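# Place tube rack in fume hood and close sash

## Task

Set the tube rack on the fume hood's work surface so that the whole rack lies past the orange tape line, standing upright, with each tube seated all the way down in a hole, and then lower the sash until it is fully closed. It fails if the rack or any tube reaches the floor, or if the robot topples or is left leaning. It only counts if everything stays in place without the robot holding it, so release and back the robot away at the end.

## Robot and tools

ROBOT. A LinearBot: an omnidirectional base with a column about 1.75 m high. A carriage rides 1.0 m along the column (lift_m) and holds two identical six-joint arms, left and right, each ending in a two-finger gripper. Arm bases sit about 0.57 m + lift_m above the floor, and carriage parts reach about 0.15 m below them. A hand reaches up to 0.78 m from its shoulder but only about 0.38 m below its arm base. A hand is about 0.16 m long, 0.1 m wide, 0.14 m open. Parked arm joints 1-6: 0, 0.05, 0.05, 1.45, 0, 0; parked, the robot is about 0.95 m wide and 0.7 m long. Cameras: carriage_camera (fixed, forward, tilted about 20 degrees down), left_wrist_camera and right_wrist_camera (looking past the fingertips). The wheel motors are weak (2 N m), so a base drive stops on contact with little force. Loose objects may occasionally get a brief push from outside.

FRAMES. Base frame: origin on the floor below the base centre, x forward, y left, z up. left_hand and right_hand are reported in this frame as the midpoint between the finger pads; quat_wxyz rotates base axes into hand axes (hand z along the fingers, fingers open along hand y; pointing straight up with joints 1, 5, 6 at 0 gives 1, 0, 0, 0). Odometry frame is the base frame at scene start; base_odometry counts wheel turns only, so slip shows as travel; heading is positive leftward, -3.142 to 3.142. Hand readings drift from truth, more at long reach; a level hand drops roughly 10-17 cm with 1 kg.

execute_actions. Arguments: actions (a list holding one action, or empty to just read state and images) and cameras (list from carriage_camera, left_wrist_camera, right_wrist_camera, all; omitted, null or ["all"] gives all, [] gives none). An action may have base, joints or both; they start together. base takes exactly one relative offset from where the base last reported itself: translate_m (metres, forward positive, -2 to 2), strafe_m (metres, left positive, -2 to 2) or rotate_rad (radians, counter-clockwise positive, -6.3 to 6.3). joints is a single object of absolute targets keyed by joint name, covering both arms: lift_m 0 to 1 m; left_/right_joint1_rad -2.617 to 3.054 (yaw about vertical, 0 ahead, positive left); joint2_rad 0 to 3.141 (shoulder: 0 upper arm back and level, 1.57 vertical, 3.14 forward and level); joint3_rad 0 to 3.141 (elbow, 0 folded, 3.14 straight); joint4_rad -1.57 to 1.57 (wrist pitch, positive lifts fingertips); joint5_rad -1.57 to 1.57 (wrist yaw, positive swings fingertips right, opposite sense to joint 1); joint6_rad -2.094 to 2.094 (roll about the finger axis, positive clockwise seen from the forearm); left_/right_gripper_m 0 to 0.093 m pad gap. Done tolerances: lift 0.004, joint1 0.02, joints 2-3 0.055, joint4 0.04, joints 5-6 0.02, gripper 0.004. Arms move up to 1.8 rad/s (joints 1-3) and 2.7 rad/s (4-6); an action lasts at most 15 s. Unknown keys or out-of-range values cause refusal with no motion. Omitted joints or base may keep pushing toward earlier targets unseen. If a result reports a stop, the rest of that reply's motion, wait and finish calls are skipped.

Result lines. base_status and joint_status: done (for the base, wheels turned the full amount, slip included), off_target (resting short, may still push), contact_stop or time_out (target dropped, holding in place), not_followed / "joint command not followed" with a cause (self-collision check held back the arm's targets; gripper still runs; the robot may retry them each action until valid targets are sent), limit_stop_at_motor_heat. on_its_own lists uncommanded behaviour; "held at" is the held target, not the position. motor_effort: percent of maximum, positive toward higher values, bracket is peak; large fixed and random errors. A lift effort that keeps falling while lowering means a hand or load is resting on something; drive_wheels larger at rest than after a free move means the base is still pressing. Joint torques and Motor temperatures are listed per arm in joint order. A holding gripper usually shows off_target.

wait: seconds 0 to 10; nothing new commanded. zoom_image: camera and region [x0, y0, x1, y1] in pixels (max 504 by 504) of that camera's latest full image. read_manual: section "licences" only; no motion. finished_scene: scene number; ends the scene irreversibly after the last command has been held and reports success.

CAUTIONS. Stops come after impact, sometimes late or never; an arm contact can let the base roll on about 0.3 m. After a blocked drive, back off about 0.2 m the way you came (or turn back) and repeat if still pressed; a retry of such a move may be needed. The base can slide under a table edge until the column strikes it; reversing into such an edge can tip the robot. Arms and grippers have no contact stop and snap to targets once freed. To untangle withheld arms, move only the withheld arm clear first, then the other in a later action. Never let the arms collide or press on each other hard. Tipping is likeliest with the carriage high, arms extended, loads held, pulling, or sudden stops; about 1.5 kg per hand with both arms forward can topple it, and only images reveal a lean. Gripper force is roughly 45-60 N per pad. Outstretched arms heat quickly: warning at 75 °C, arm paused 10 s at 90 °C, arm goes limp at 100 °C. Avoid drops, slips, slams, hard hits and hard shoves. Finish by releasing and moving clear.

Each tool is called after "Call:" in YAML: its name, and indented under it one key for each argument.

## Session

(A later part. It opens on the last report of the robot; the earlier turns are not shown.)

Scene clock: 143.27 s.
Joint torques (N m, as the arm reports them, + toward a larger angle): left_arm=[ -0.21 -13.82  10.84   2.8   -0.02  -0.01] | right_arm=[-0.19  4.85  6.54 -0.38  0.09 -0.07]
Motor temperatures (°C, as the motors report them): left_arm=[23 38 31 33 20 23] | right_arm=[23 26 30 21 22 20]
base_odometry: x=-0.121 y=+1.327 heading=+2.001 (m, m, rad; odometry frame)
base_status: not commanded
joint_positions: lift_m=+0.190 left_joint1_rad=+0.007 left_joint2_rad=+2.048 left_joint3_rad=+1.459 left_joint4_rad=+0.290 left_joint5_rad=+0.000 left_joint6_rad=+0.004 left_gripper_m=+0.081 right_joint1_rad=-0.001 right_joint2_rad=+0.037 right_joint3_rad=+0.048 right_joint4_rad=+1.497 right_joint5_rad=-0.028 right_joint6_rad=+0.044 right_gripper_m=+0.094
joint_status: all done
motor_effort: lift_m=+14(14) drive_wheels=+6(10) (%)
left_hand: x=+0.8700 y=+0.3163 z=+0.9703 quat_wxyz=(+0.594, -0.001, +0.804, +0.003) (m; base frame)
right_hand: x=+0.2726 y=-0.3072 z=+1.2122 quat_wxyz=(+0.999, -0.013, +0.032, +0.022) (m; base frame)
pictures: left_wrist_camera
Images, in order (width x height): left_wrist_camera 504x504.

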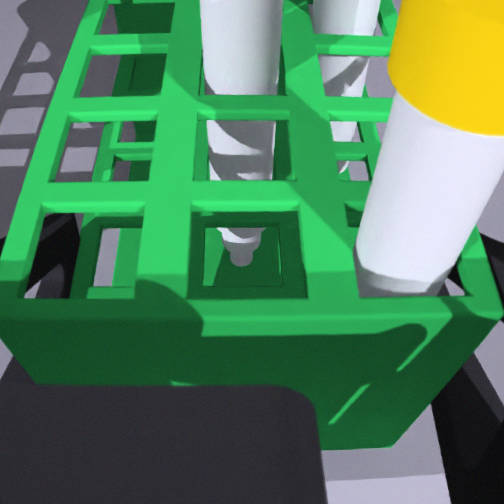

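Call:
execute_actions:
  actions:
    - {"joints":{"lift_m":0.18}}
  cameras: ["left_wrist_camera"]

Scene clock: 144.73 s.
Joint torques (N m, as the arm reports them, + toward a larger angle): left_arm=[ -0.21 -13.66  10.89   2.55  -0.04   0.01] | right_arm=[-0.22  4.86  6.59 -0.37  0.08 -0.08]
Motor temperatures (°C, as the motors report them): left_arm=[23 38 31 33 20 23] | right_arm=[23 26 30 21 22 20]
base_odometry: x=-0.121 y=+1.327 heading=+2.001 (m, m, rad; odometry frame)
base_status: not commanded
joint_positions: lift_m=+0.180 left_joint1_rad=+0.007 left_joint2_rad=+2.046 left_joint3_rad=+1.459 left_joint4_rad=+0.312 left_joint5_rad=+0.000 left_joint6_rad=+0.004 left_gripper_m=+0.081 right_joint1_rad=-0.001 right_joint2_rad=+0.037 right_joint3_rad=+0.048 right_joint4_rad=+1.497 right_joint5_rad=-0.028 right_joint6_rad=+0.044 right_gripper_m=+0.094
joint_status: all done
motor_effort: lift_m=+14(15) drive_wheels=+6(8) (%)
left_hand: x=+0.8713 y=+0.3163 z=+0.9668 quat_wxyz=(+0.603, -0.001, +0.797, +0.003) (m; base frame)
right_hand: x=+0.2725 y=-0.3072 z=+1.2023 quat_wxyz=(+0.999, -0.013, +0.031, +0.022) (m; base frame)
pictures: left_wrist_camera
Images, in order (width x height): left_wrist_camera 504x504.

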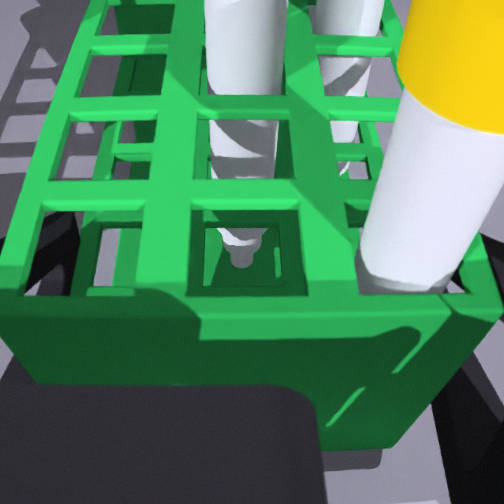

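Contact reached. Release and back out.

Call:
execute_actions:
  actions:
    - {"joints":{"left_gripper_m":0.093}}
  cameras: ["left_wrist_camera"]

Call:
execute_actions:
  actions:
    - {"base":{"translate_m":-0.08}}
  cameras: ["carriage_camera","left_wrist_camera"]

Scene clock: 146.90 s.
Joint torques (N m, as the arm reports them, + toward a larger angle): left_arm=[ -0.18 -13.73  10.96   2.51  -0.03  -0.01] | right_arm=[-0.17  4.8   6.55 -0.38  0.1  -0.06]
Motor temperatures (°C, as the motors report them): left_arm=[23 38 31 33 20 23] | right_arm=[23 26 30 21 22 20]
base_odometry: x=-0.121 y=+1.327 heading=+2.001 (m, m, rad; odometry frame)
base_status: not commanded
joint_positions: lift_m=+0.180 left_joint1_rad=+0.007 left_joint2_rad=+2.046 left_joint3_rad=+1.459 left_joint4_rad=+0.312 left_joint5_rad=+0.000 left_joint6_rad=+0.004 left_gripper_m=+0.093 right_joint1_rad=-0.001 right_joint2_rad=+0.037 right_joint3_rad=+0.048 right_joint4_rad=+1.497 right_joint5_rad=-0.028 right_joint6_rad=+0.044 right_gripper_m=+0.094
joint_status: all done
motor_effort: lift_m=+14(14) drive_wheels=+7(6) (%)
left_hand: x=+0.8713 y=+0.3163 z=+0.9668 quat_wxyz=(+0.603, -0.001, +0.797, +0.003) (m; base frame)
right_hand: x=+0.2725 y=-0.3072 z=+1.2023 quat_wxyz=(+0.999, -0.013, +0.031, +0.022) (m; base frame)
pictures: left_wrist_camera
Images, in order (width x height): left_wrist_camera 504x504.

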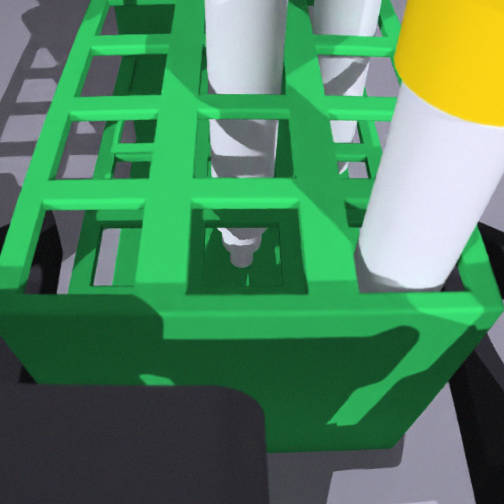

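Scene clock: 148.40 s.
Joint torques (N m, as the arm reports them, + toward a larger angle): left_arm=[ -0.15 -13.83  10.98   2.5   -0.02  -0.01] | right_arm=[-0.15  4.78  6.56 -0.33  0.1  -0.06]
Motor temperatures (°C, as the motors report them): left_arm=[23 39 31 33 20 23] | right_arm=[23 26 30 21 22 20]
base_odometry: x=-0.087 y=+1.254 heading=+2.002 (m, m, rad; odometry frame)
base_status: done
joint_positions: lift_m=+0.180 left_joint1_rad=+0.007 left_joint2_rad=+2.046 left_joint3_rad=+1.459 left_joint4_rad=+0.312 left_joint5_rad=+0.000 left_joint6_rad=+0.004 left_gripper_m=+0.093 right_joint1_rad=-0.001 right_joint2_rad=+0.037 right_joint3_rad=+0.048 right_joint4_rad=+1.497 right_joint5_rad=-0.028 right_joint6_rad=+0.044 right_gripper_m=+0.094
joint_status: not commanded
motor_effort: lift_m=+14(14) drive_wheels=+8(33) (%)
left_hand: x=+0.8714 y=+0.3163 z=+0.9669 quat_wxyz=(+0.604, -0.001, +0.797, +0.003) (m; base frame)
right_hand: x=+0.2726 y=-0.3072 z=+1.2023 quat_wxyz=(+0.999, -0.013, +0.032, +0.022) (m; base frame)
pictures: carriage_camera, left_wrist_camera
Images, in order (width x height): carriage_camera 504x504, left_wrist_camera 504x504.

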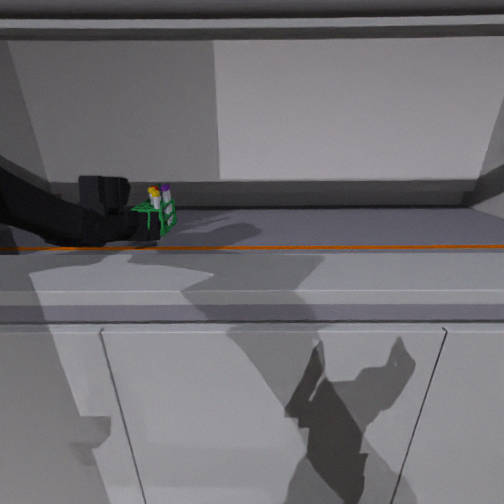

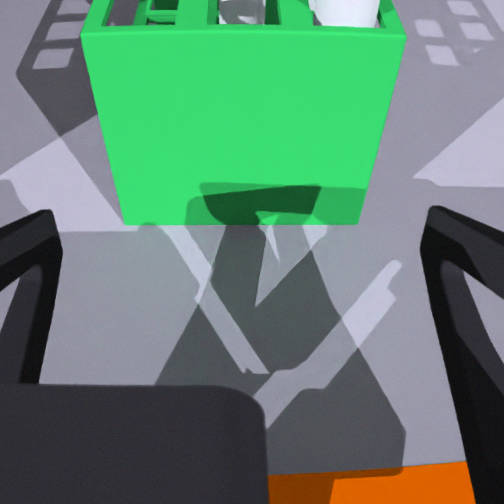

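Call:
execute_actions:
  actions:
    - {"base":{"translate_m":-0.3},"joints":{"lift_m":0.26,"left_joint4_rad":0.75}}
  cameras: ["carriage_camera","left_wrist_camera"]

Scene clock: 153.77 s.
Joint torques (N m, as the arm reports them, + toward a larger angle): left_arm=[ -0.33 -13.45  10.25   2.32  -0.02   0.  ] | right_arm=[-0.19  4.84  6.35 -0.35  0.07 -0.09]
Motor temperatures (°C, as the motors report them): left_arm=[23 40 32 33 20 23] | right_arm=[23 26 30 21 22 20]
base_odometry: x=+0.038 y=+0.982 heading=+2.002 (m, m, rad; odometry frame)
base_status: done
joint_positions: lift_m=+0.260 left_joint1_rad=+0.007 left_joint2_rad=+2.044 left_joint3_rad=+1.465 left_joint4_rad=+0.748 left_joint5_rad=+0.000 left_joint6_rad=+0.004 left_gripper_m=+0.093 right_joint1_rad=-0.001 right_joint2_rad=+0.037 right_joint3_rad=+0.048 right_joint4_rad=+1.496 right_joint5_rad=-0.028 right_joint6_rad=+0.044 right_gripper_m=+0.094
joint_status: all done
motor_effort: lift_m=+17(21) drive_wheels=-5(38) (%)
left_hand: x=+0.8773 y=+0.3163 z=+1.1566 quat_wxyz=(+0.764, -0.001, +0.645, +0.004) (m; base frame)
right_hand: x=+0.2727 y=-0.3072 z=+1.2819 quat_wxyz=(+0.999, -0.013, +0.032, +0.022) (m; base frame)
pictures: carriage_camera, left_wrist_camera
Images, in order (width x height): carriage_camera 504x504, left_wrist_camera 504x504.

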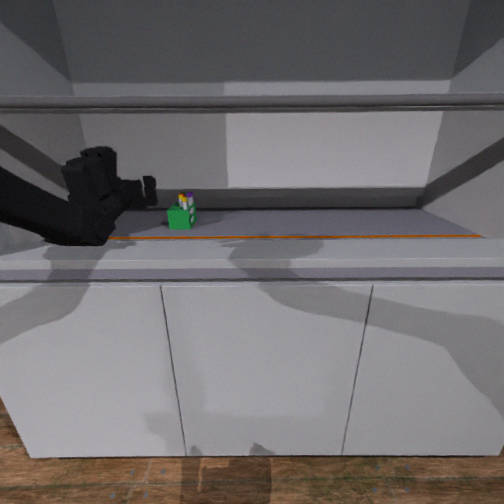

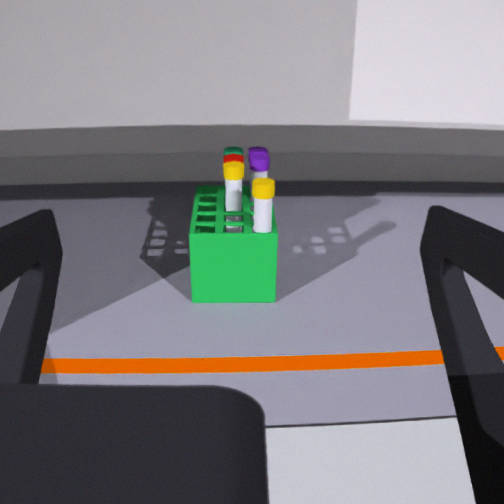

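Call:
execute_actions:
  actions:
    - {"joints":{"lift_m":0.54,"left_joint4_rad":0.58}}
  cameras: ["carriage_camera","left_wrist_camera"]

Scene clock: 158.43 s.
Joint torques (N m, as the arm reports them, + toward a larger angle): left_arm=[ -0.17 -13.34  10.38   2.22  -0.02  -0.01] | right_arm=[-0.25  4.77  6.45 -0.38  0.11 -0.05]
Motor temperatures (°C, as the motors report them): left_arm=[23 40 32 33 20 23] | right_arm=[23 26 30 21 22 20]
base_odometry: x=+0.038 y=+0.982 heading=+2.002 (m, m, rad; odometry frame)
base_status: not commanded
joint_positions: lift_m=+0.540 left_joint1_rad=+0.007 left_joint2_rad=+2.042 left_joint3_rad=+1.465 left_joint4_rad=+0.590 left_joint5_rad=+0.000 left_joint6_rad=+0.004 left_gripper_m=+0.093 right_joint1_rad=-0.001 right_joint2_rad=+0.037 right_joint3_rad=+0.048 right_joint4_rad=+1.496 right_joint5_rad=-0.028 right_joint6_rad=+0.044 right_gripper_m=+0.094
joint_status: all done
motor_effort: lift_m=+17(19) drive_wheels=-4(5) (%)
left_hand: x=+0.8805 y=+0.3163 z=+1.3991 quat_wxyz=(+0.712, -0.001, +0.702, +0.004) (m; base frame)
right_hand: x=+0.2727 y=-0.3072 z=+1.5619 quat_wxyz=(+0.999, -0.013, +0.032, +0.022) (m; base frame)
pictures: carriage_camera, left_wrist_camera
Images, in order (width x height): carriage_camera 504x504, left_wrist_camera 504x504.

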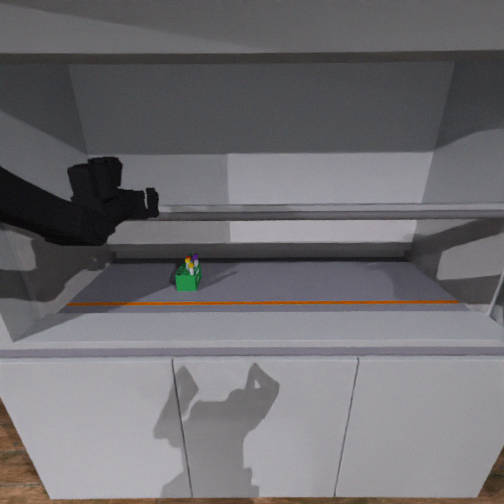

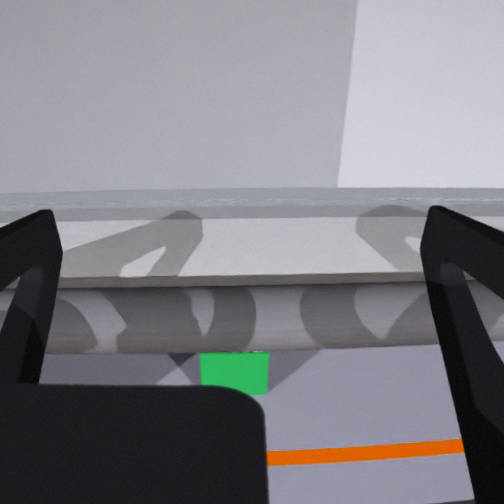

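Call:
execute_actions:
  actions:
    - {"joints":{"lift_m":0.65,"left_joint4_rad":0.13,"left_gripper_m":0.04}}
  cameras: ["left_wrist_camera"]

Call:
execute_actions:
  actions:
    - {"base":{"translate_m":0.06}}
  cameras: ["carriage_camera","left_wrist_camera"]

Scene clock: 172.73 s.
Joint torques (N m, as the arm reports them, + toward a larger angle): left_arm=[ -0.2  -13.42  10.38   2.22  -0.03   0.  ] | right_arm=[-0.25  4.78  6.5  -0.37  0.07 -0.08]
Motor temperatures (°C, as the motors report them): left_arm=[23 42 32 33 20 23] | right_arm=[23 26 30 21 22 20]
base_odometry: x=+0.038 y=+0.982 heading=+2.002 (m, m, rad; odometry frame)
base_status: not commanded
joint_positions: lift_m=+0.650 left_joint1_rad=+0.007 left_joint2_rad=+2.042 left_joint3_rad=+1.465 left_joint4_rad=+0.145 left_joint5_rad=+0.000 left_joint6_rad=+0.004 left_gripper_m=+0.040 right_joint1_rad=-0.001 right_joint2_rad=+0.037 right_joint3_rad=+0.048 right_joint4_rad=+1.496 right_joint5_rad=-0.028 right_joint6_rad=+0.044 right_gripper_m=+0.094
joint_status: all done
motor_effort: lift_m=+16(21) drive_wheels=-3(4) (%)
left_hand: x=+0.8580 y=+0.3162 z=+1.4029 quat_wxyz=(+0.539, -0.001, +0.842, +0.003) (m; base frame)
right_hand: x=+0.2727 y=-0.3072 z=+1.6719 quat_wxyz=(+0.999, -0.013, +0.032, +0.022) (m; base frame)
pictures: left_wrist_camera
Images, in order (width x height): left_wrist_camera 504x504.

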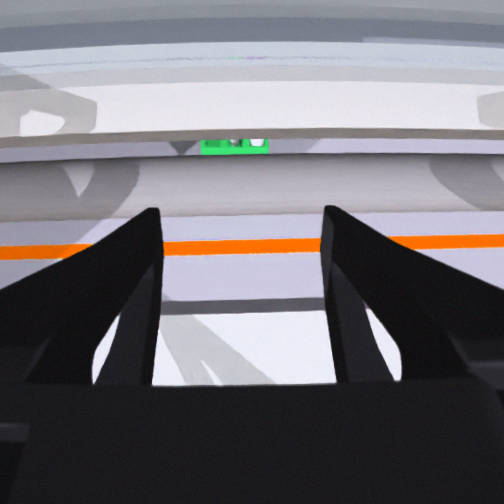

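Scene clock: 174.13 s.
Joint torques (N m, as the arm reports them, + toward a larger angle): left_arm=[ -0.22 -13.32  10.45   2.28  -0.03   0.  ] | right_arm=[-0.04  4.84  6.39 -0.32  0.07 -0.04]
Motor temperatures (°C, as the motors report them): left_arm=[23 42 33 33 20 23] | right_arm=[23 26 30 21 22 20]
base_odometry: x=+0.013 y=+1.036 heading=+2.002 (m, m, rad; odometry frame)
base_status: done
joint_positions: lift_m=+0.650 left_joint1_rad=+0.007 left_joint2_rad=+2.042 left_joint3_rad=+1.465 left_joint4_rad=+0.143 left_joint5_rad=+0.000 left_joint6_rad=+0.004 left_gripper_m=+0.040 right_joint1_rad=-0.001 right_joint2_rad=+0.037 right_joint3_rad=+0.048 right_joint4_rad=+1.496 right_joint5_rad=-0.028 right_joint6_rad=+0.044 right_gripper_m=+0.094
joint_status: not commanded
motor_effort: lift_m=+17(16) drive_wheels=+0(33) (%)
left_hand: x=+0.8577 y=+0.3162 z=+1.4023 quat_wxyz=(+0.538, -0.001, +0.843, +0.003) (m; base frame)
right_hand: x=+0.2727 y=-0.3072 z=+1.6719 quat_wxyz=(+0.999, -0.013, +0.032, +0.022) (m; base frame)
pictures: carriage_camera, left_wrist_camera
Images, in order (width x height): carriage_camera 504x504, left_wrist_camera 504x504.

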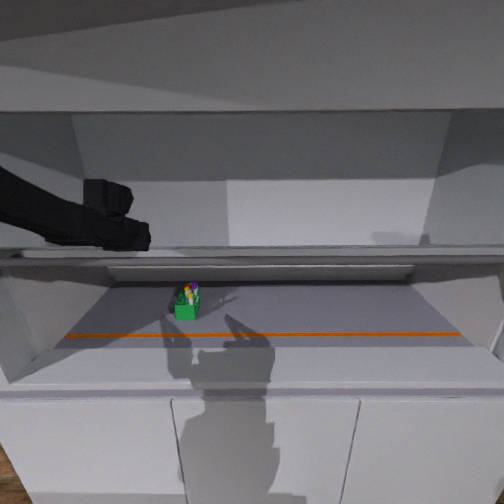

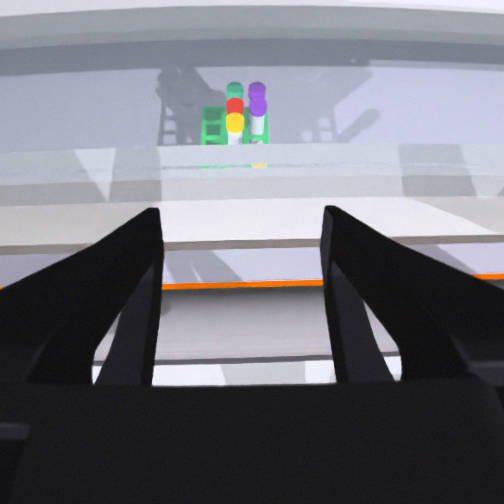

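Call:
execute_actions:
  actions:
    - {"base":{"translate_m":0.02}}
  cameras: []

Call:
execute_actions:
  actions:
    - {"joints":{"lift_m":0.58}}
  cameras: ["carriage_camera","left_wrist_camera"]

Scene clock: 180.33 s.
Joint torques (N m, as the arm reports them, + toward a larger angle): left_arm=[ -0.2  -13.44  10.48   2.26  -0.03  -0.01] | right_arm=[-0.32  4.84  6.33 -0.37  0.08 -0.09]
Motor temperatures (°C, as the motors report them): left_arm=[23 43 33 33 20 23] | right_arm=[23 26 30 21 22 20]
base_odometry: x=+0.004 y=+1.054 heading=+2.002 (m, m, rad; odometry frame)
base_status: done
joint_positions: lift_m=+0.650 left_joint1_rad=+0.007 left_joint2_rad=+2.042 left_joint3_rad=+1.465 left_joint4_rad=+0.141 left_joint5_rad=+0.000 left_joint6_rad=+0.004 left_gripper_m=+0.040 right_joint1_rad=-0.001 right_joint2_rad=+0.037 right_joint3_rad=+0.048 right_joint4_rad=+1.496 right_joint5_rad=-0.028 right_joint6_rad=+0.044 right_gripper_m=+0.094
joint_status: not commanded
motor_effort: lift_m=+16(17) drive_wheels=+7(32) (%)
left_hand: x=+0.8576 y=+0.3162 z=+1.4020 quat_wxyz=(+0.538, -0.001, +0.843, +0.003) (m; base frame)
right_hand: x=+0.2727 y=-0.3072 z=+1.6719 quat_wxyz=(+0.999, -0.013, +0.032, +0.022) (m; base frame)
pictures: none
No camera images: the call's "cameras" was empty. Leave "cameras" out to get every camera's image.

Scene clock: 181.13 s.
Joint torques (N m, as the arm reports them, + toward a larger angle): left_arm=[ -0.2  -12.07   9.69   1.79  -0.06  -0.03] | right_arm=[-0.25  4.85  6.61 -0.32  0.03 -0.08]
Motor temperatures (°C, as the motors report them): left_arm=[23 43 33 33 20 23] | right_arm=[23 26 30 21 22 20]
base_odometry: x=+0.004 y=+1.054 heading=+2.002 (m, m, rad; odometry frame)
base_status: not commanded
joint_positions: lift_m=+0.580 left_joint1_rad=+0.007 left_joint2_rad=+2.028 left_joint3_rad=+1.474 left_joint4_rad=+0.185 left_joint5_rad=+0.000 left_joint6_rad=+0.006 left_gripper_m=+0.040 right_joint1_rad=-0.001 right_joint2_rad=+0.037 right_joint3_rad=+0.048 right_joint4_rad=+1.496 right_joint5_rad=-0.028 right_joint6_rad=+0.044 right_gripper_m=+0.094
joint_status: all done
motor_effort: lift_m=+13(13) drive_wheels=+5(7) (%)
left_hand: x=+0.8625 y=+0.3163 z=+1.3546 quat_wxyz=(+0.565, -0.001, +0.825, +0.004) (m; base frame)
right_hand: x=+0.2727 y=-0.3072 z=+1.6023 quat_wxyz=(+0.999, -0.013, +0.032, +0.022) (m; base frame)
pictures: carriage_camera, left_wrist_camera
Images, in order (width x height): carriage_camera 504x504, left_wrist_camera 504x504.

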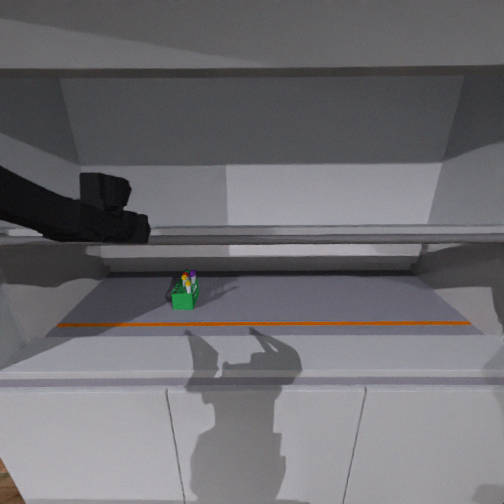

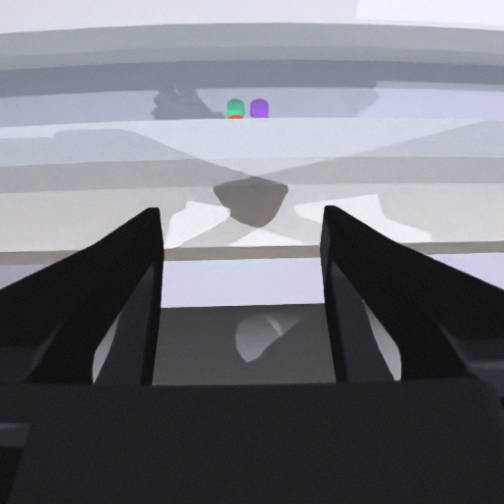

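Call:
execute_actions:
  actions:
    - {"joints":{"lift_m":0.48}}
  cameras: ["carriage_camera","left_wrist_camera"]

Scene clock: 183.30 s.
Joint torques (N m, as the arm reports them, + toward a larger angle): left_arm=[-0.21 -5.28  5.79 -0.07  0.01 -0.08] | right_arm=[-0.2   4.88  6.5  -0.38  0.11 -0.11]
Motor temperatures (°C, as the motors report them): left_arm=[23 43 33 33 20 23] | right_arm=[23 26 30 21 22 20]
base_odometry: x=+0.004 y=+1.054 heading=+2.002 (m, m, rad; odometry frame)
base_status: not commanded
joint_positions: lift_m=+0.480 left_joint1_rad=+0.007 left_joint2_rad=+1.956 left_joint3_rad=+1.520 left_joint4_rad=+0.337 left_joint5_rad=-0.004 left_joint6_rad=+0.010 left_gripper_m=+0.040 right_joint1_rad=-0.001 right_joint2_rad=+0.037 right_joint3_rad=+0.048 right_joint4_rad=+1.496 right_joint5_rad=-0.028 right_joint6_rad=+0.044 right_gripper_m=+0.094
joint_status: all done
motor_effort: lift_m=+12(12) drive_wheels=-5(5) (%)
left_hand: x=+0.8680 y=+0.3169 z=+1.3559 quat_wxyz=(+0.671, +0.000, +0.741, +0.007) (m; base frame)
right_hand: x=+0.2727 y=-0.3072 z=+1.5025 quat_wxyz=(+0.999, -0.013, +0.032, +0.022) (m; base frame)
pictures: carriage_camera, left_wrist_camera
Images, in order (width x height): carriage_camera 504x504, left_wrist_camera 504x504.

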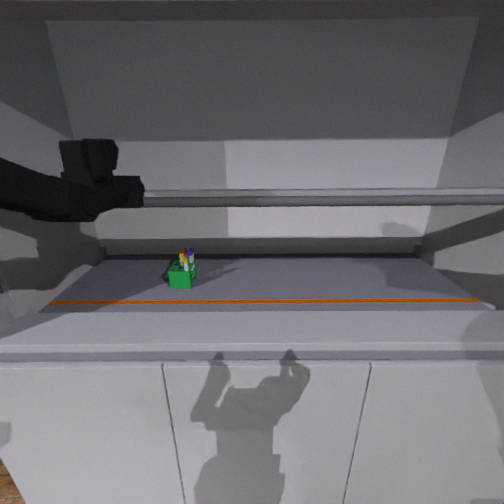

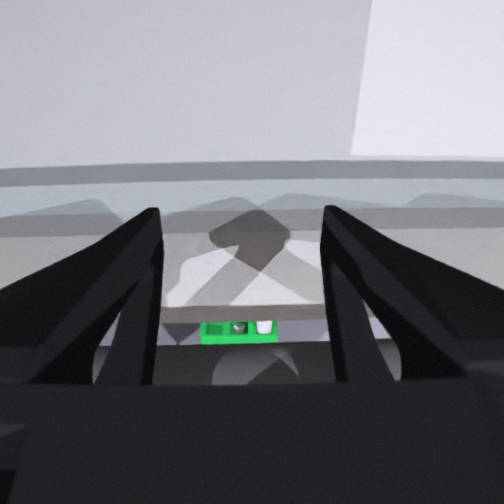

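Call:
execute_actions:
  actions:
    - {"joints":{"left_joint2_rad":2.12,"left_joint3_rad":1.42,"left_joint4_rad":-0.08}}
  cameras: ["carriage_camera","left_wrist_camera"]

Scene clock: 191.87 s.
Joint torques (N m, as the arm reports them, + toward a larger angle): left_arm=[ 0.04  1.39  1.09 -2.4  -0.01 -0.08] | right_arm=[-0.16  4.72  6.61 -0.39  0.09 -0.04]
Motor temperatures (°C, as the motors report them): left_arm=[23 40 32 31 20 23] | right_arm=[23 26 31 21 22 20]
base_odometry: x=+0.005 y=+1.054 heading=+2.002 (m, m, rad; odometry frame)
base_status: not commanded
joint_positions: lift_m=+0.480 left_joint1_rad=+0.007 left_joint2_rad=+1.960 left_joint3_rad=+1.524 left_joint4_rad=+0.318 left_joint5_rad=-0.004 left_joint6_rad=+0.011 left_gripper_m=+0.040 right_joint1_rad=-0.001 right_joint2_rad=+0.037 right_joint3_rad=+0.048 right_joint4_rad=+1.496 right_joint5_rad=-0.028 right_joint6_rad=+0.044 right_gripper_m=+0.094
joint_status: left_joint2_rad off_target (ended at +1.961, target +2.120); left_joint3_rad off_target (ended at +1.524, target +1.420); left_joint4_rad off_target (ended at +0.318, target -0.080)
motor_effort: lift_m=+12(12) drive_wheels=-5(5) (%)
left_hand: x=+0.8685 y=+0.3169 z=+1.3508 quat_wxyz=(+0.664, +0.000, +0.748, +0.007) (m; base frame)
right_hand: x=+0.2727 y=-0.3072 z=+1.5025 quat_wxyz=(+0.999, -0.013, +0.032, +0.022) (m; base frame)
pictures: carriage_camera, left_wrist_camera
Images, in order (width x height): carriage_camera 504x504, left_wrist_camera 504x504.

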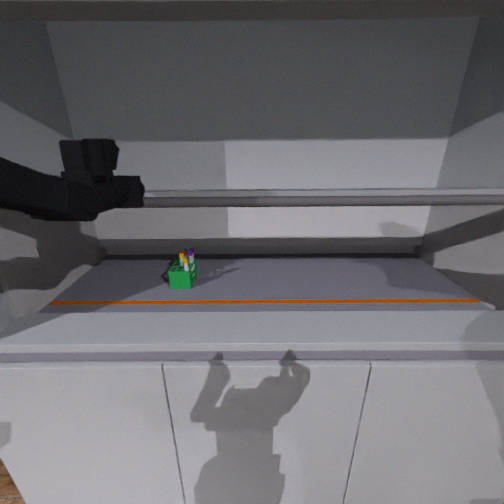

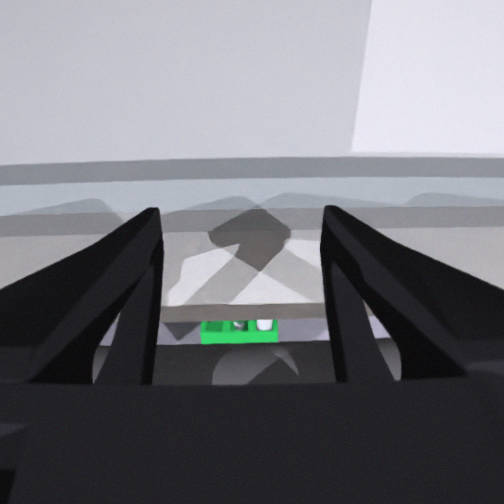

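Call:
execute_actions:
  actions:
    - {"joints":{"lift_m":0.7,"left_joint2_rad":2.04,"left_joint3_rad":1.465,"left_joint4_rad":0.13,"right_joint1_rad":0,"right_joint2_rad":1.602,"right_joint3_rad":0.655,"right_joint4_rad":0.4975,"right_joint5_rad":0,"right_joint6_rad":0,"right_gripper_m":0.04}}
  cameras: []

Call:
execute_actions:
  actions:
    - {"base":{"strafe_m":-0.09},"joints":{"left_joint2_rad":1.602,"left_joint3_rad":0.655,"left_joint4_rad":0.4975}}
  cameras: []

Call:
execute_actions:
  actions:
    - {"base":{"translate_m":0.15}}

Scene clock: 205.87 s.
Joint torques (N m, as the arm reports them, + toward a larger angle): left_arm=[ -0.12 -11.9    8.89   2.27   0.01  -0.04] | right_arm=[-0.21 -7.61  7.9   1.98  0.09 -0.08]
Motor temperatures (°C, as the motors report them): left_arm=[23 36 30 33 20 23] | right_arm=[23 26 31 22 22 20]
base_odometry: x=+0.004 y=+1.054 heading=+2.002 (m, m, rad; odometry frame)
base_status: not commanded
joint_positions: lift_m=+0.700 left_joint1_rad=+0.007 left_joint2_rad=+2.027 left_joint3_rad=+1.478 left_joint4_rad=+0.143 left_joint5_rad=-0.004 left_joint6_rad=+0.007 left_gripper_m=+0.040 right_joint1_rad=-0.001 right_joint2_rad=+1.596 right_joint3_rad=+0.644 right_joint4_rad=+0.497 right_joint5_rad=-0.005 right_joint6_rad=+0.005 right_gripper_m=+0.040
joint_status: all done
motor_effort: lift_m=+16(21) drive_wheels=-3(7) (%)
left_hand: x=+0.8592 y=+0.3168 z=+1.4668 quat_wxyz=(+0.550, -0.001, +0.835, +0.005) (m; base frame)
right_hand: x=+0.6952 y=-0.3115 z=+1.3950 quat_wxyz=(+0.529, +0.001, +0.848, +0.003) (m; base frame)
pictures: none
No camera images: the call's "cameras" was empty. Leave "cameras" out to get every camera's image.

Scene clock: 207.47 s.
Joint torques (N m, as the arm reports them, + toward a larger angle): left_arm=[-0.29 -7.26  7.98  2.45 -0.03 -0.04] | right_arm=[-0.06 -7.61  8.01  1.85  0.1  -0.17]
Motor temperatures (°C, as the motors report them): left_arm=[23 36 30 33 20 23] | right_arm=[23 26 31 23 22 20]
base_odometry: x=+0.086 y=+1.092 heading=+2.002 (m, m, rad; odometry frame)
base_status: done
joint_positions: lift_m=+0.700 left_joint1_rad=+0.007 left_joint2_rad=+1.600 left_joint3_rad=+0.663 left_joint4_rad=+0.494 left_joint5_rad=-0.003 left_joint6_rad=+0.007 left_gripper_m=+0.040 right_joint1_rad=-0.001 right_joint2_rad=+1.596 right_joint3_rad=+0.644 right_joint4_rad=+0.497 right_joint5_rad=-0.003 right_joint6_rad=+0.005 right_gripper_m=+0.040
joint_status: all done
motor_effort: lift_m=+16(17) drive_wheels=-3(28) (%)
left_hand: x=+0.7001 y=+0.3155 z=+1.4007 quat_wxyz=(+0.534, -0.001, +0.845, +0.005) (m; base frame)
right_hand: x=+0.6952 y=-0.3118 z=+1.3950 quat_wxyz=(+0.529, +0.002, +0.848, +0.003) (m; base frame)
pictures: none
No camera images: the call's "cameras" was empty. Leave "cameras" out to get every camera's image.

Scene clock: 209.43 s.
Joint torques (N m, as the arm reports them, + toward a larger angle): left_arm=[-0.2  -7.08  7.87  2.45  0.   -0.04] | right_arm=[ 0.   -7.83  8.03  1.92  0.05 -0.13]
Motor temperatures (°C, as the motors report them): left_arm=[23 36 30 33 20 23] | right_arm=[23 26 31 23 22 20]
base_odometry: x=+0.024 y=+1.228 heading=+2.002 (m, m, rad; odometry frame)
base_status: done
joint_positions: lift_m=+0.700 left_joint1_rad=+0.007 left_joint2_rad=+1.600 left_joint3_rad=+0.663 left_joint4_rad=+0.494 left_joint5_rad=-0.003 left_joint6_rad=+0.007 left_gripper_m=+0.040 right_joint1_rad=-0.001 right_joint2_rad=+1.596 right_joint3_rad=+0.644 right_joint4_rad=+0.497 right_joint5_rad=-0.003 right_joint6_rad=+0.005 right_gripper_m=+0.040
joint_status: not commanded
motor_effort: lift_m=+16(16) drive_wheels=-4(29) (%)
left_hand: x=+0.7001 y=+0.3155 z=+1.4007 quat_wxyz=(+0.534, -0.001, +0.845, +0.005) (m; base frame)
right_hand: x=+0.6952 y=-0.3118 z=+1.3950 quat_wxyz=(+0.529, +0.001, +0.848, +0.002) (m; base frame)
pictures: carriage_camera, left_wrist_camera, right_wrist_camera
Images, in order (width x height): carriage_camera 504x504, left_wrist_camera 504x504, right_wrist_camera 504x504.

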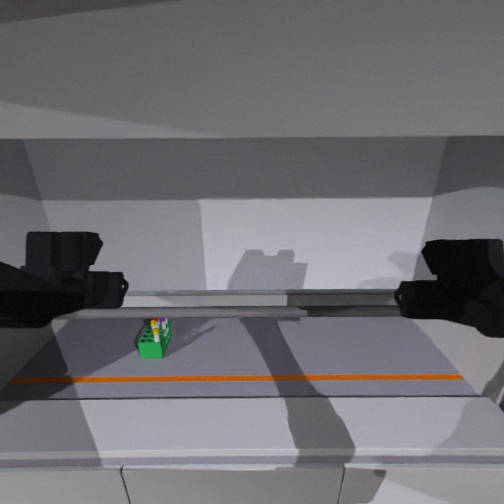

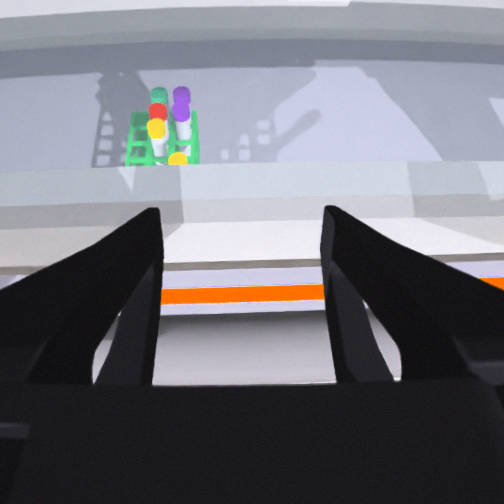

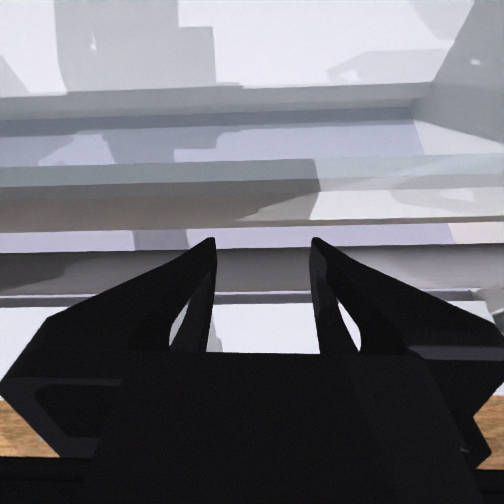

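Call:
execute_actions:
  actions:
    - {"base":{"translate_m":0.01},"joints":{"right_joint2_rad":1.65,"right_joint3_rad":0.715,"right_joint4_rad":0.55}}
  cameras: ["left_wrist_camera","right_wrist_camera"]

Call:
execute_actions:
  actions:
    - {"joints":{"lift_m":0.64}}

Scene clock: 214.10 s.
Joint torques (N m, as the arm reports them, + toward a larger angle): left_arm=[-0.16 -6.99  7.96  2.43  0.   -0.04] | right_arm=[ 0.02 -7.57  8.66  2.13  0.07 -0.15]
Motor temperatures (°C, as the motors report them): left_arm=[23 36 30 34 20 23] | right_arm=[23 27 32 25 22 20]
base_odometry: x=+0.020 y=+1.237 heading=+2.001 (m, m, rad; odometry frame)
base_status: done
joint_positions: lift_m=+0.700 left_joint1_rad=+0.007 left_joint2_rad=+1.600 left_joint3_rad=+0.663 left_joint4_rad=+0.494 left_joint5_rad=-0.003 left_joint6_rad=+0.007 left_gripper_m=+0.040 right_joint1_rad=-0.001 right_joint2_rad=+1.637 right_joint3_rad=+0.696 right_joint4_rad=+0.537 right_joint5_rad=-0.003 right_joint6_rad=+0.005 right_gripper_m=+0.040
joint_status: all done
motor_effort: lift_m=+16(16) drive_wheels=-3(41) (%)
left_hand: x=+0.7001 y=+0.3155 z=+1.4007 quat_wxyz=(+0.534, -0.001, +0.845, +0.005) (m; base frame)
right_hand: x=+0.7132 y=-0.3118 z=+1.4083 quat_wxyz=(+0.551, +0.001, +0.834, +0.003) (m; base frame)
pictures: left_wrist_camera, right_wrist_camera
Images, in order (width x height): left_wrist_camera 504x504, right_wrist_camera 504x504.

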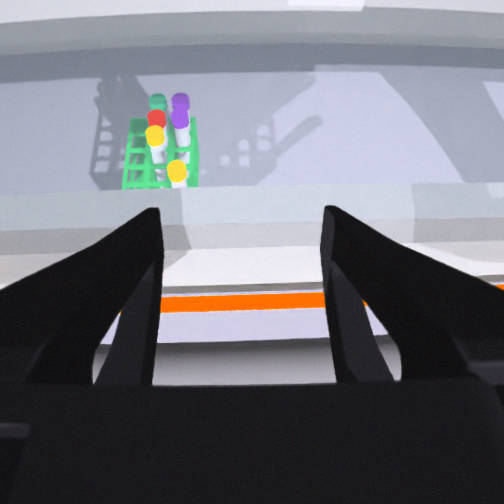

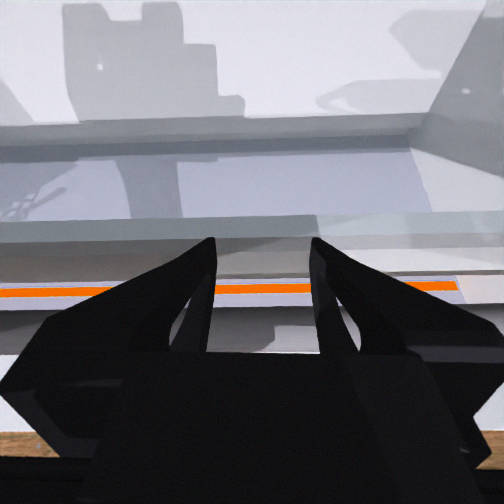

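Scene clock: 214.87 s.
Joint torques (N m, as the arm reports them, + toward a larger angle): left_arm=[-0.23 -6.92  8.06  1.78  0.   -0.02] | right_arm=[-0.19 -7.81  7.84  1.46  0.05 -0.05]
Motor temperatures (°C, as the motors report them): left_arm=[23 36 30 34 20 23] | right_arm=[23 27 32 25 22 20]
base_odometry: x=+0.020 y=+1.237 heading=+2.001 (m, m, rad; odometry frame)
base_status: not commanded
joint_positions: lift_m=+0.640 left_joint1_rad=+0.007 left_joint2_rad=+1.598 left_joint3_rad=+0.662 left_joint4_rad=+0.550 left_joint5_rad=-0.002 left_joint6_rad=+0.005 left_gripper_m=+0.040 right_joint1_rad=-0.001 right_joint2_rad=+1.638 right_joint3_rad=+0.708 right_joint4_rad=+0.599 right_joint5_rad=-0.001 right_joint6_rad=-0.003 right_gripper_m=+0.040
joint_status: all done
motor_effort: lift_m=+13(15) drive_wheels=+5(4) (%)
left_hand: x=+0.7054 y=+0.3154 z=+1.3546 quat_wxyz=(+0.559, -0.001, +0.829, +0.004) (m; base frame)
right_hand: x=+0.7216 y=-0.3122 z=+1.3676 quat_wxyz=(+0.581, -0.001, +0.814, -0.001) (m; base frame)
pictures: carriage_camera, left_wrist_camera, right_wrist_camera
Images, in order (width x height): carriage_camera 504x504, left_wrist_camera 504x504, right_wrist_camera 504x504.

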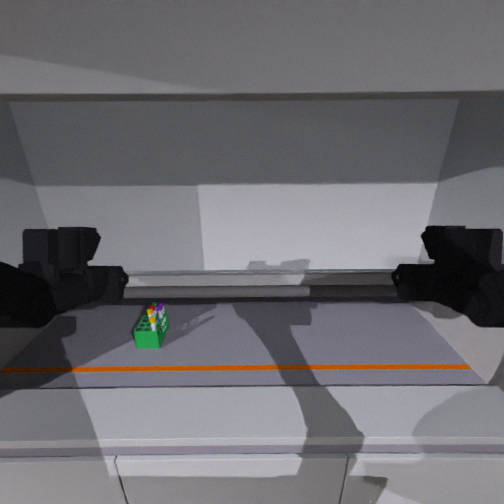

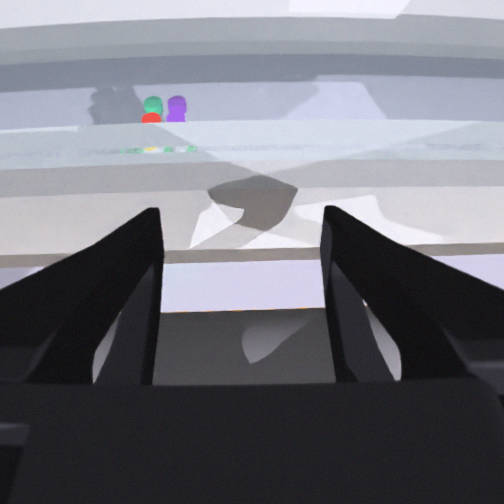

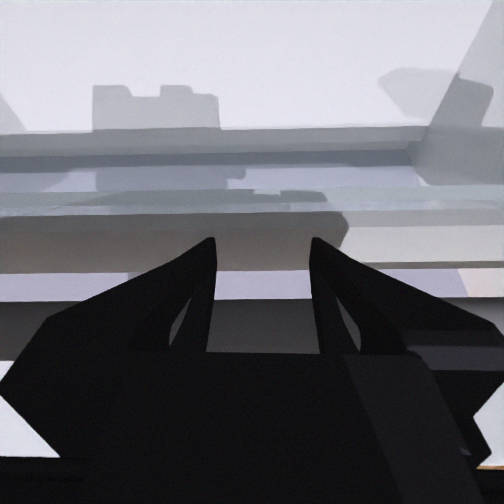

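Call:
execute_actions:
  actions:
    - {"joints":{"lift_m":0.58,"left_joint4_rad":0.40,"right_joint4_rad":0.45}}

Scene clock: 218.37 s.
Joint torques (N m, as the arm reports them, + toward a larger angle): left_arm=[-0.2  -1.99  5.19  0.11  0.01 -0.08] | right_arm=[-0.15 -2.75  4.89  0.05  0.1  -0.08]
Motor temperatures (°C, as the motors report them): left_arm=[23 35 30 33 20 23] | right_arm=[23 27 32 25 22 20]
base_odometry: x=+0.020 y=+1.237 heading=+2.001 (m, m, rad; odometry frame)
base_status: not commanded
joint_positions: lift_m=+0.581 left_joint1_rad=+0.007 left_joint2_rad=+1.543 left_joint3_rad=+0.700 left_joint4_rad=+0.594 left_joint5_rad=-0.005 left_joint6_rad=+0.010 left_gripper_m=+0.040 right_joint1_rad=-0.001 right_joint2_rad=+1.583 right_joint3_rad=+0.748 right_joint4_rad=+0.636 right_joint5_rad=-0.001 right_joint6_rad=+0.000 right_gripper_m=+0.040
joint_status: left_joint4_rad off_target (ended at +0.594, target +0.400); right_joint4_rad off_target (ended at +0.636, target +0.450); the others done
motor_effort: lift_m=+11(11) drive_wheels=+7(11) (%)
left_hand: x=+0.7155 y=+0.3160 z=+1.3455 quat_wxyz=(+0.614, +0.000, +0.789, +0.007) (m; base frame)
right_hand: x=+0.7299 y=-0.3123 z=+1.3588 quat_wxyz=(+0.633, +0.000, +0.774, +0.000) (m; base frame)
pictures: carriage_camera, left_wrist_camera, right_wrist_camera
Images, in order (width x height): carriage_camera 504x504, left_wrist_camera 504x504, right_wrist_camera 504x504.

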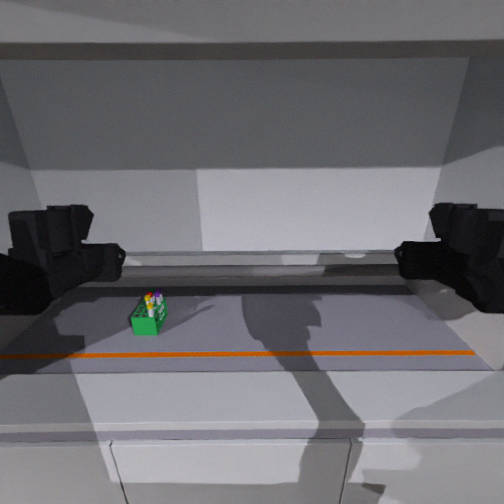

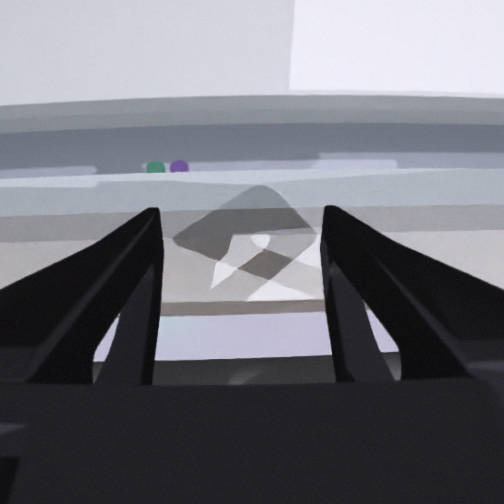

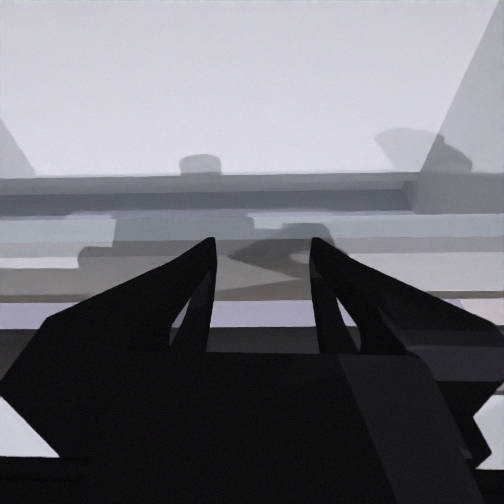

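Call:
execute_actions:
  actions:
    - {"joints":{"lift_m":0.46}}

Scene clock: 220.80 s.
Joint torques (N m, as the arm reports them, + toward a larger angle): left_arm=[-0.2  -3.5   5.11  1.08  0.03 -0.01] | right_arm=[-0.17 -5.4   3.81  0.87  0.08  0.02]
Motor temperatures (°C, as the motors report them): left_arm=[23 35 30 33 20 23] | right_arm=[23 27 32 25 22 20]
base_odometry: x=+0.020 y=+1.237 heading=+2.001 (m, m, rad; odometry frame)
base_status: not commanded
joint_positions: lift_m=+0.461 left_joint1_rad=+0.007 left_joint2_rad=+1.559 left_joint3_rad=+0.700 left_joint4_rad=+0.513 left_joint5_rad=-0.007 left_joint6_rad=+0.004 left_gripper_m=+0.040 right_joint1_rad=-0.001 right_joint2_rad=+1.611 right_joint3_rad=+0.761 right_joint4_rad=+0.555 right_joint5_rad=-0.002 right_joint6_rad=-0.006 right_gripper_m=+0.040
joint_status: all done
on_its_own: left_joint4_rad moved -0.081 toward your old target +0.400; right_joint4_rad moved -0.081 toward your old target +0.450
motor_effort: lift_m=+12(12) drive_wheels=+6(22) (%)
left_hand: x=+0.7104 y=+0.3163 z=+1.1991 quat_wxyz=(+0.575, -0.003, +0.818, +0.006) (m; base frame)
right_hand: x=+0.7294 y=-0.3121 z=+1.2126 quat_wxyz=(+0.595, -0.003, +0.803, -0.001) (m; base frame)
pictures: carriage_camera, left_wrist_camera, right_wrist_camera
Images, in order (width x height): carriage_camera 504x504, left_wrist_camera 504x504, right_wrist_camera 504x504.

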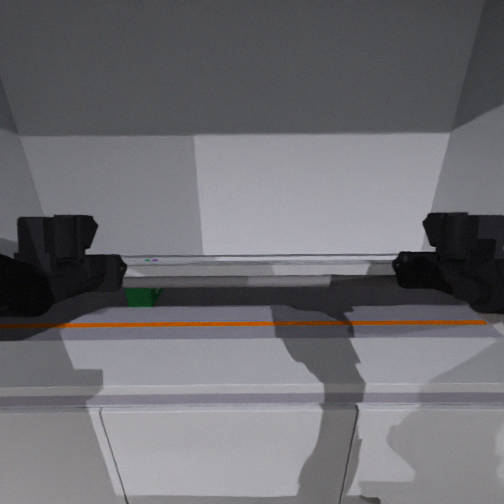

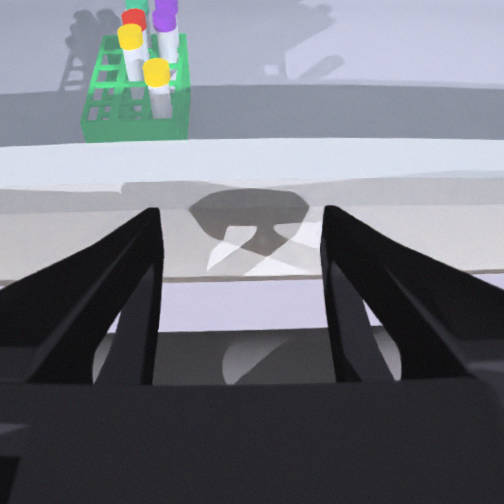

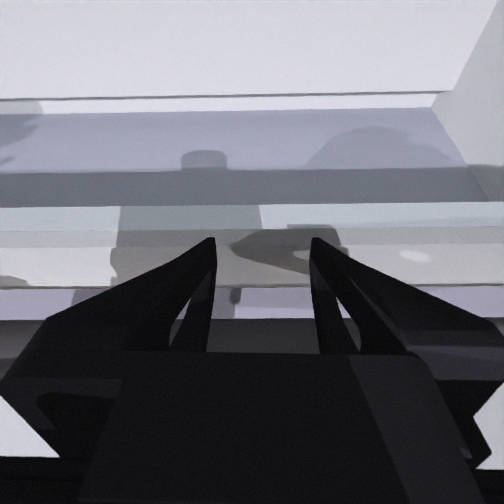

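Call:
execute_actions:
  actions:
    - {"joints":{"lift_m":0.32}}
  cameras: ["carriage_camera","left_wrist_camera"]

Scene clock: 224.43 s.
Joint torques (N m, as the arm reports them, + toward a larger angle): left_arm=[-0.22 -3.41  5.01  1.04  0.04 -0.01] | right_arm=[ 0.02 -5.44  3.77  0.82  0.09 -0.06]
Motor temperatures (°C, as the motors report them): left_arm=[23 34 30 32 20 23] | right_arm=[23 27 31 25 22 20]
base_odometry: x=+0.020 y=+1.237 heading=+2.001 (m, m, rad; odometry frame)
base_status: not commanded
joint_positions: lift_m=+0.321 left_joint1_rad=+0.007 left_joint2_rad=+1.558 left_joint3_rad=+0.701 left_joint4_rad=+0.516 left_joint5_rad=-0.007 left_joint6_rad=+0.004 left_gripper_m=+0.040 right_joint1_rad=-0.001 right_joint2_rad=+1.610 right_joint3_rad=+0.762 right_joint4_rad=+0.558 right_joint5_rad=-0.003 right_joint6_rad=-0.006 right_gripper_m=+0.040
joint_status: all done
motor_effort: lift_m=+11(12) drive_wheels=+6(22) (%)
left_hand: x=+0.7108 y=+0.3163 z=+1.0605 quat_wxyz=(+0.577, -0.003, +0.817, +0.006) (m; base frame)
right_hand: x=+0.7298 y=-0.3120 z=+1.0741 quat_wxyz=(+0.597, -0.003, +0.802, -0.001) (m; base frame)
pictures: carriage_camera, left_wrist_camera
Images, in order (width x height): carriage_camera 504x504, left_wrist_camera 504x504.

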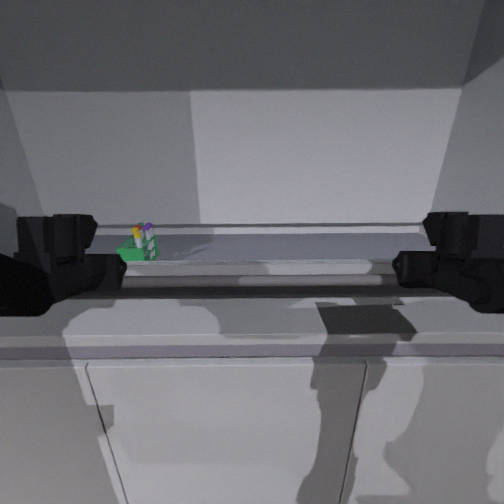

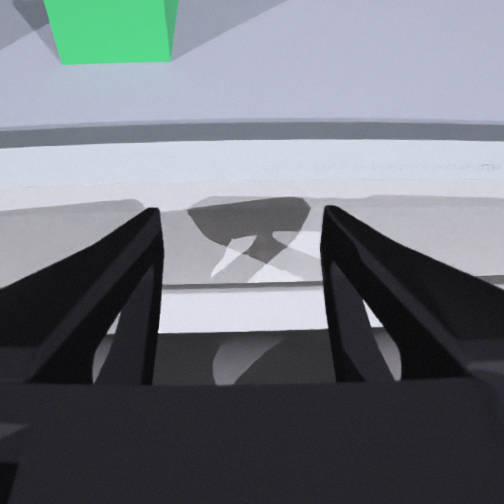

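Call:
execute_actions:
  actions:
    - {"joints":{"lift_m":0.27}}
  cameras: ["carriage_camera","left_wrist_camera"]

Scene clock: 226.40 s.
Joint torques (N m, as the arm reports them, + toward a larger angle): left_arm=[-0.2  -1.04  4.63  0.13  0.05 -0.08] | right_arm=[-0.15 -2.88  3.89  0.03  0.09 -0.17]
Motor temperatures (°C, as the motors report them): left_arm=[23 34 30 32 20 23] | right_arm=[23 27 31 24 22 20]
base_odometry: x=+0.020 y=+1.237 heading=+2.001 (m, m, rad; odometry frame)
base_status: not commanded
joint_positions: lift_m=+0.271 left_joint1_rad=+0.007 left_joint2_rad=+1.533 left_joint3_rad=+0.707 left_joint4_rad=+0.593 left_joint5_rad=-0.008 left_joint6_rad=+0.010 left_gripper_m=+0.040 right_joint1_rad=-0.001 right_joint2_rad=+1.584 right_joint3_rad=+0.762 right_joint4_rad=+0.642 right_joint5_rad=-0.003 right_joint6_rad=+0.005 right_gripper_m=+0.040
joint_status: all done
motor_effort: lift_m=+11(10) drive_wheels=+5(13) (%)
left_hand: x=+0.7161 y=+0.3166 z=+1.0426 quat_wxyz=(+0.620, -0.001, +0.784, +0.009) (m; base frame)
right_hand: x=+0.7329 y=-0.3120 z=+1.0564 quat_wxyz=(+0.641, +0.001, +0.768, +0.002) (m; base frame)
pictures: carriage_camera, left_wrist_camera
Images, in order (width x height): carriage_camera 504x504, left_wrist_camera 504x504.

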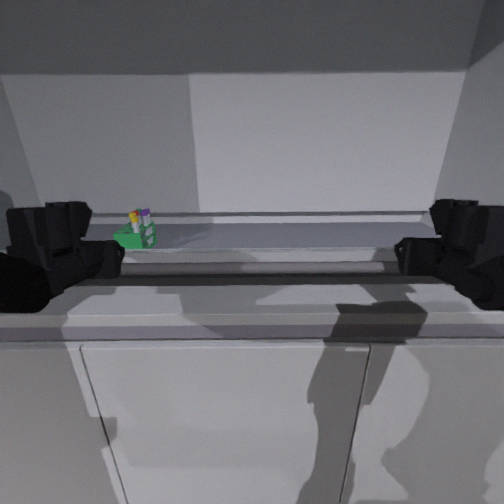

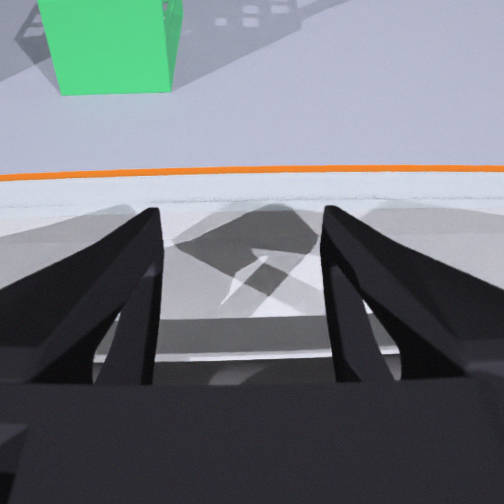

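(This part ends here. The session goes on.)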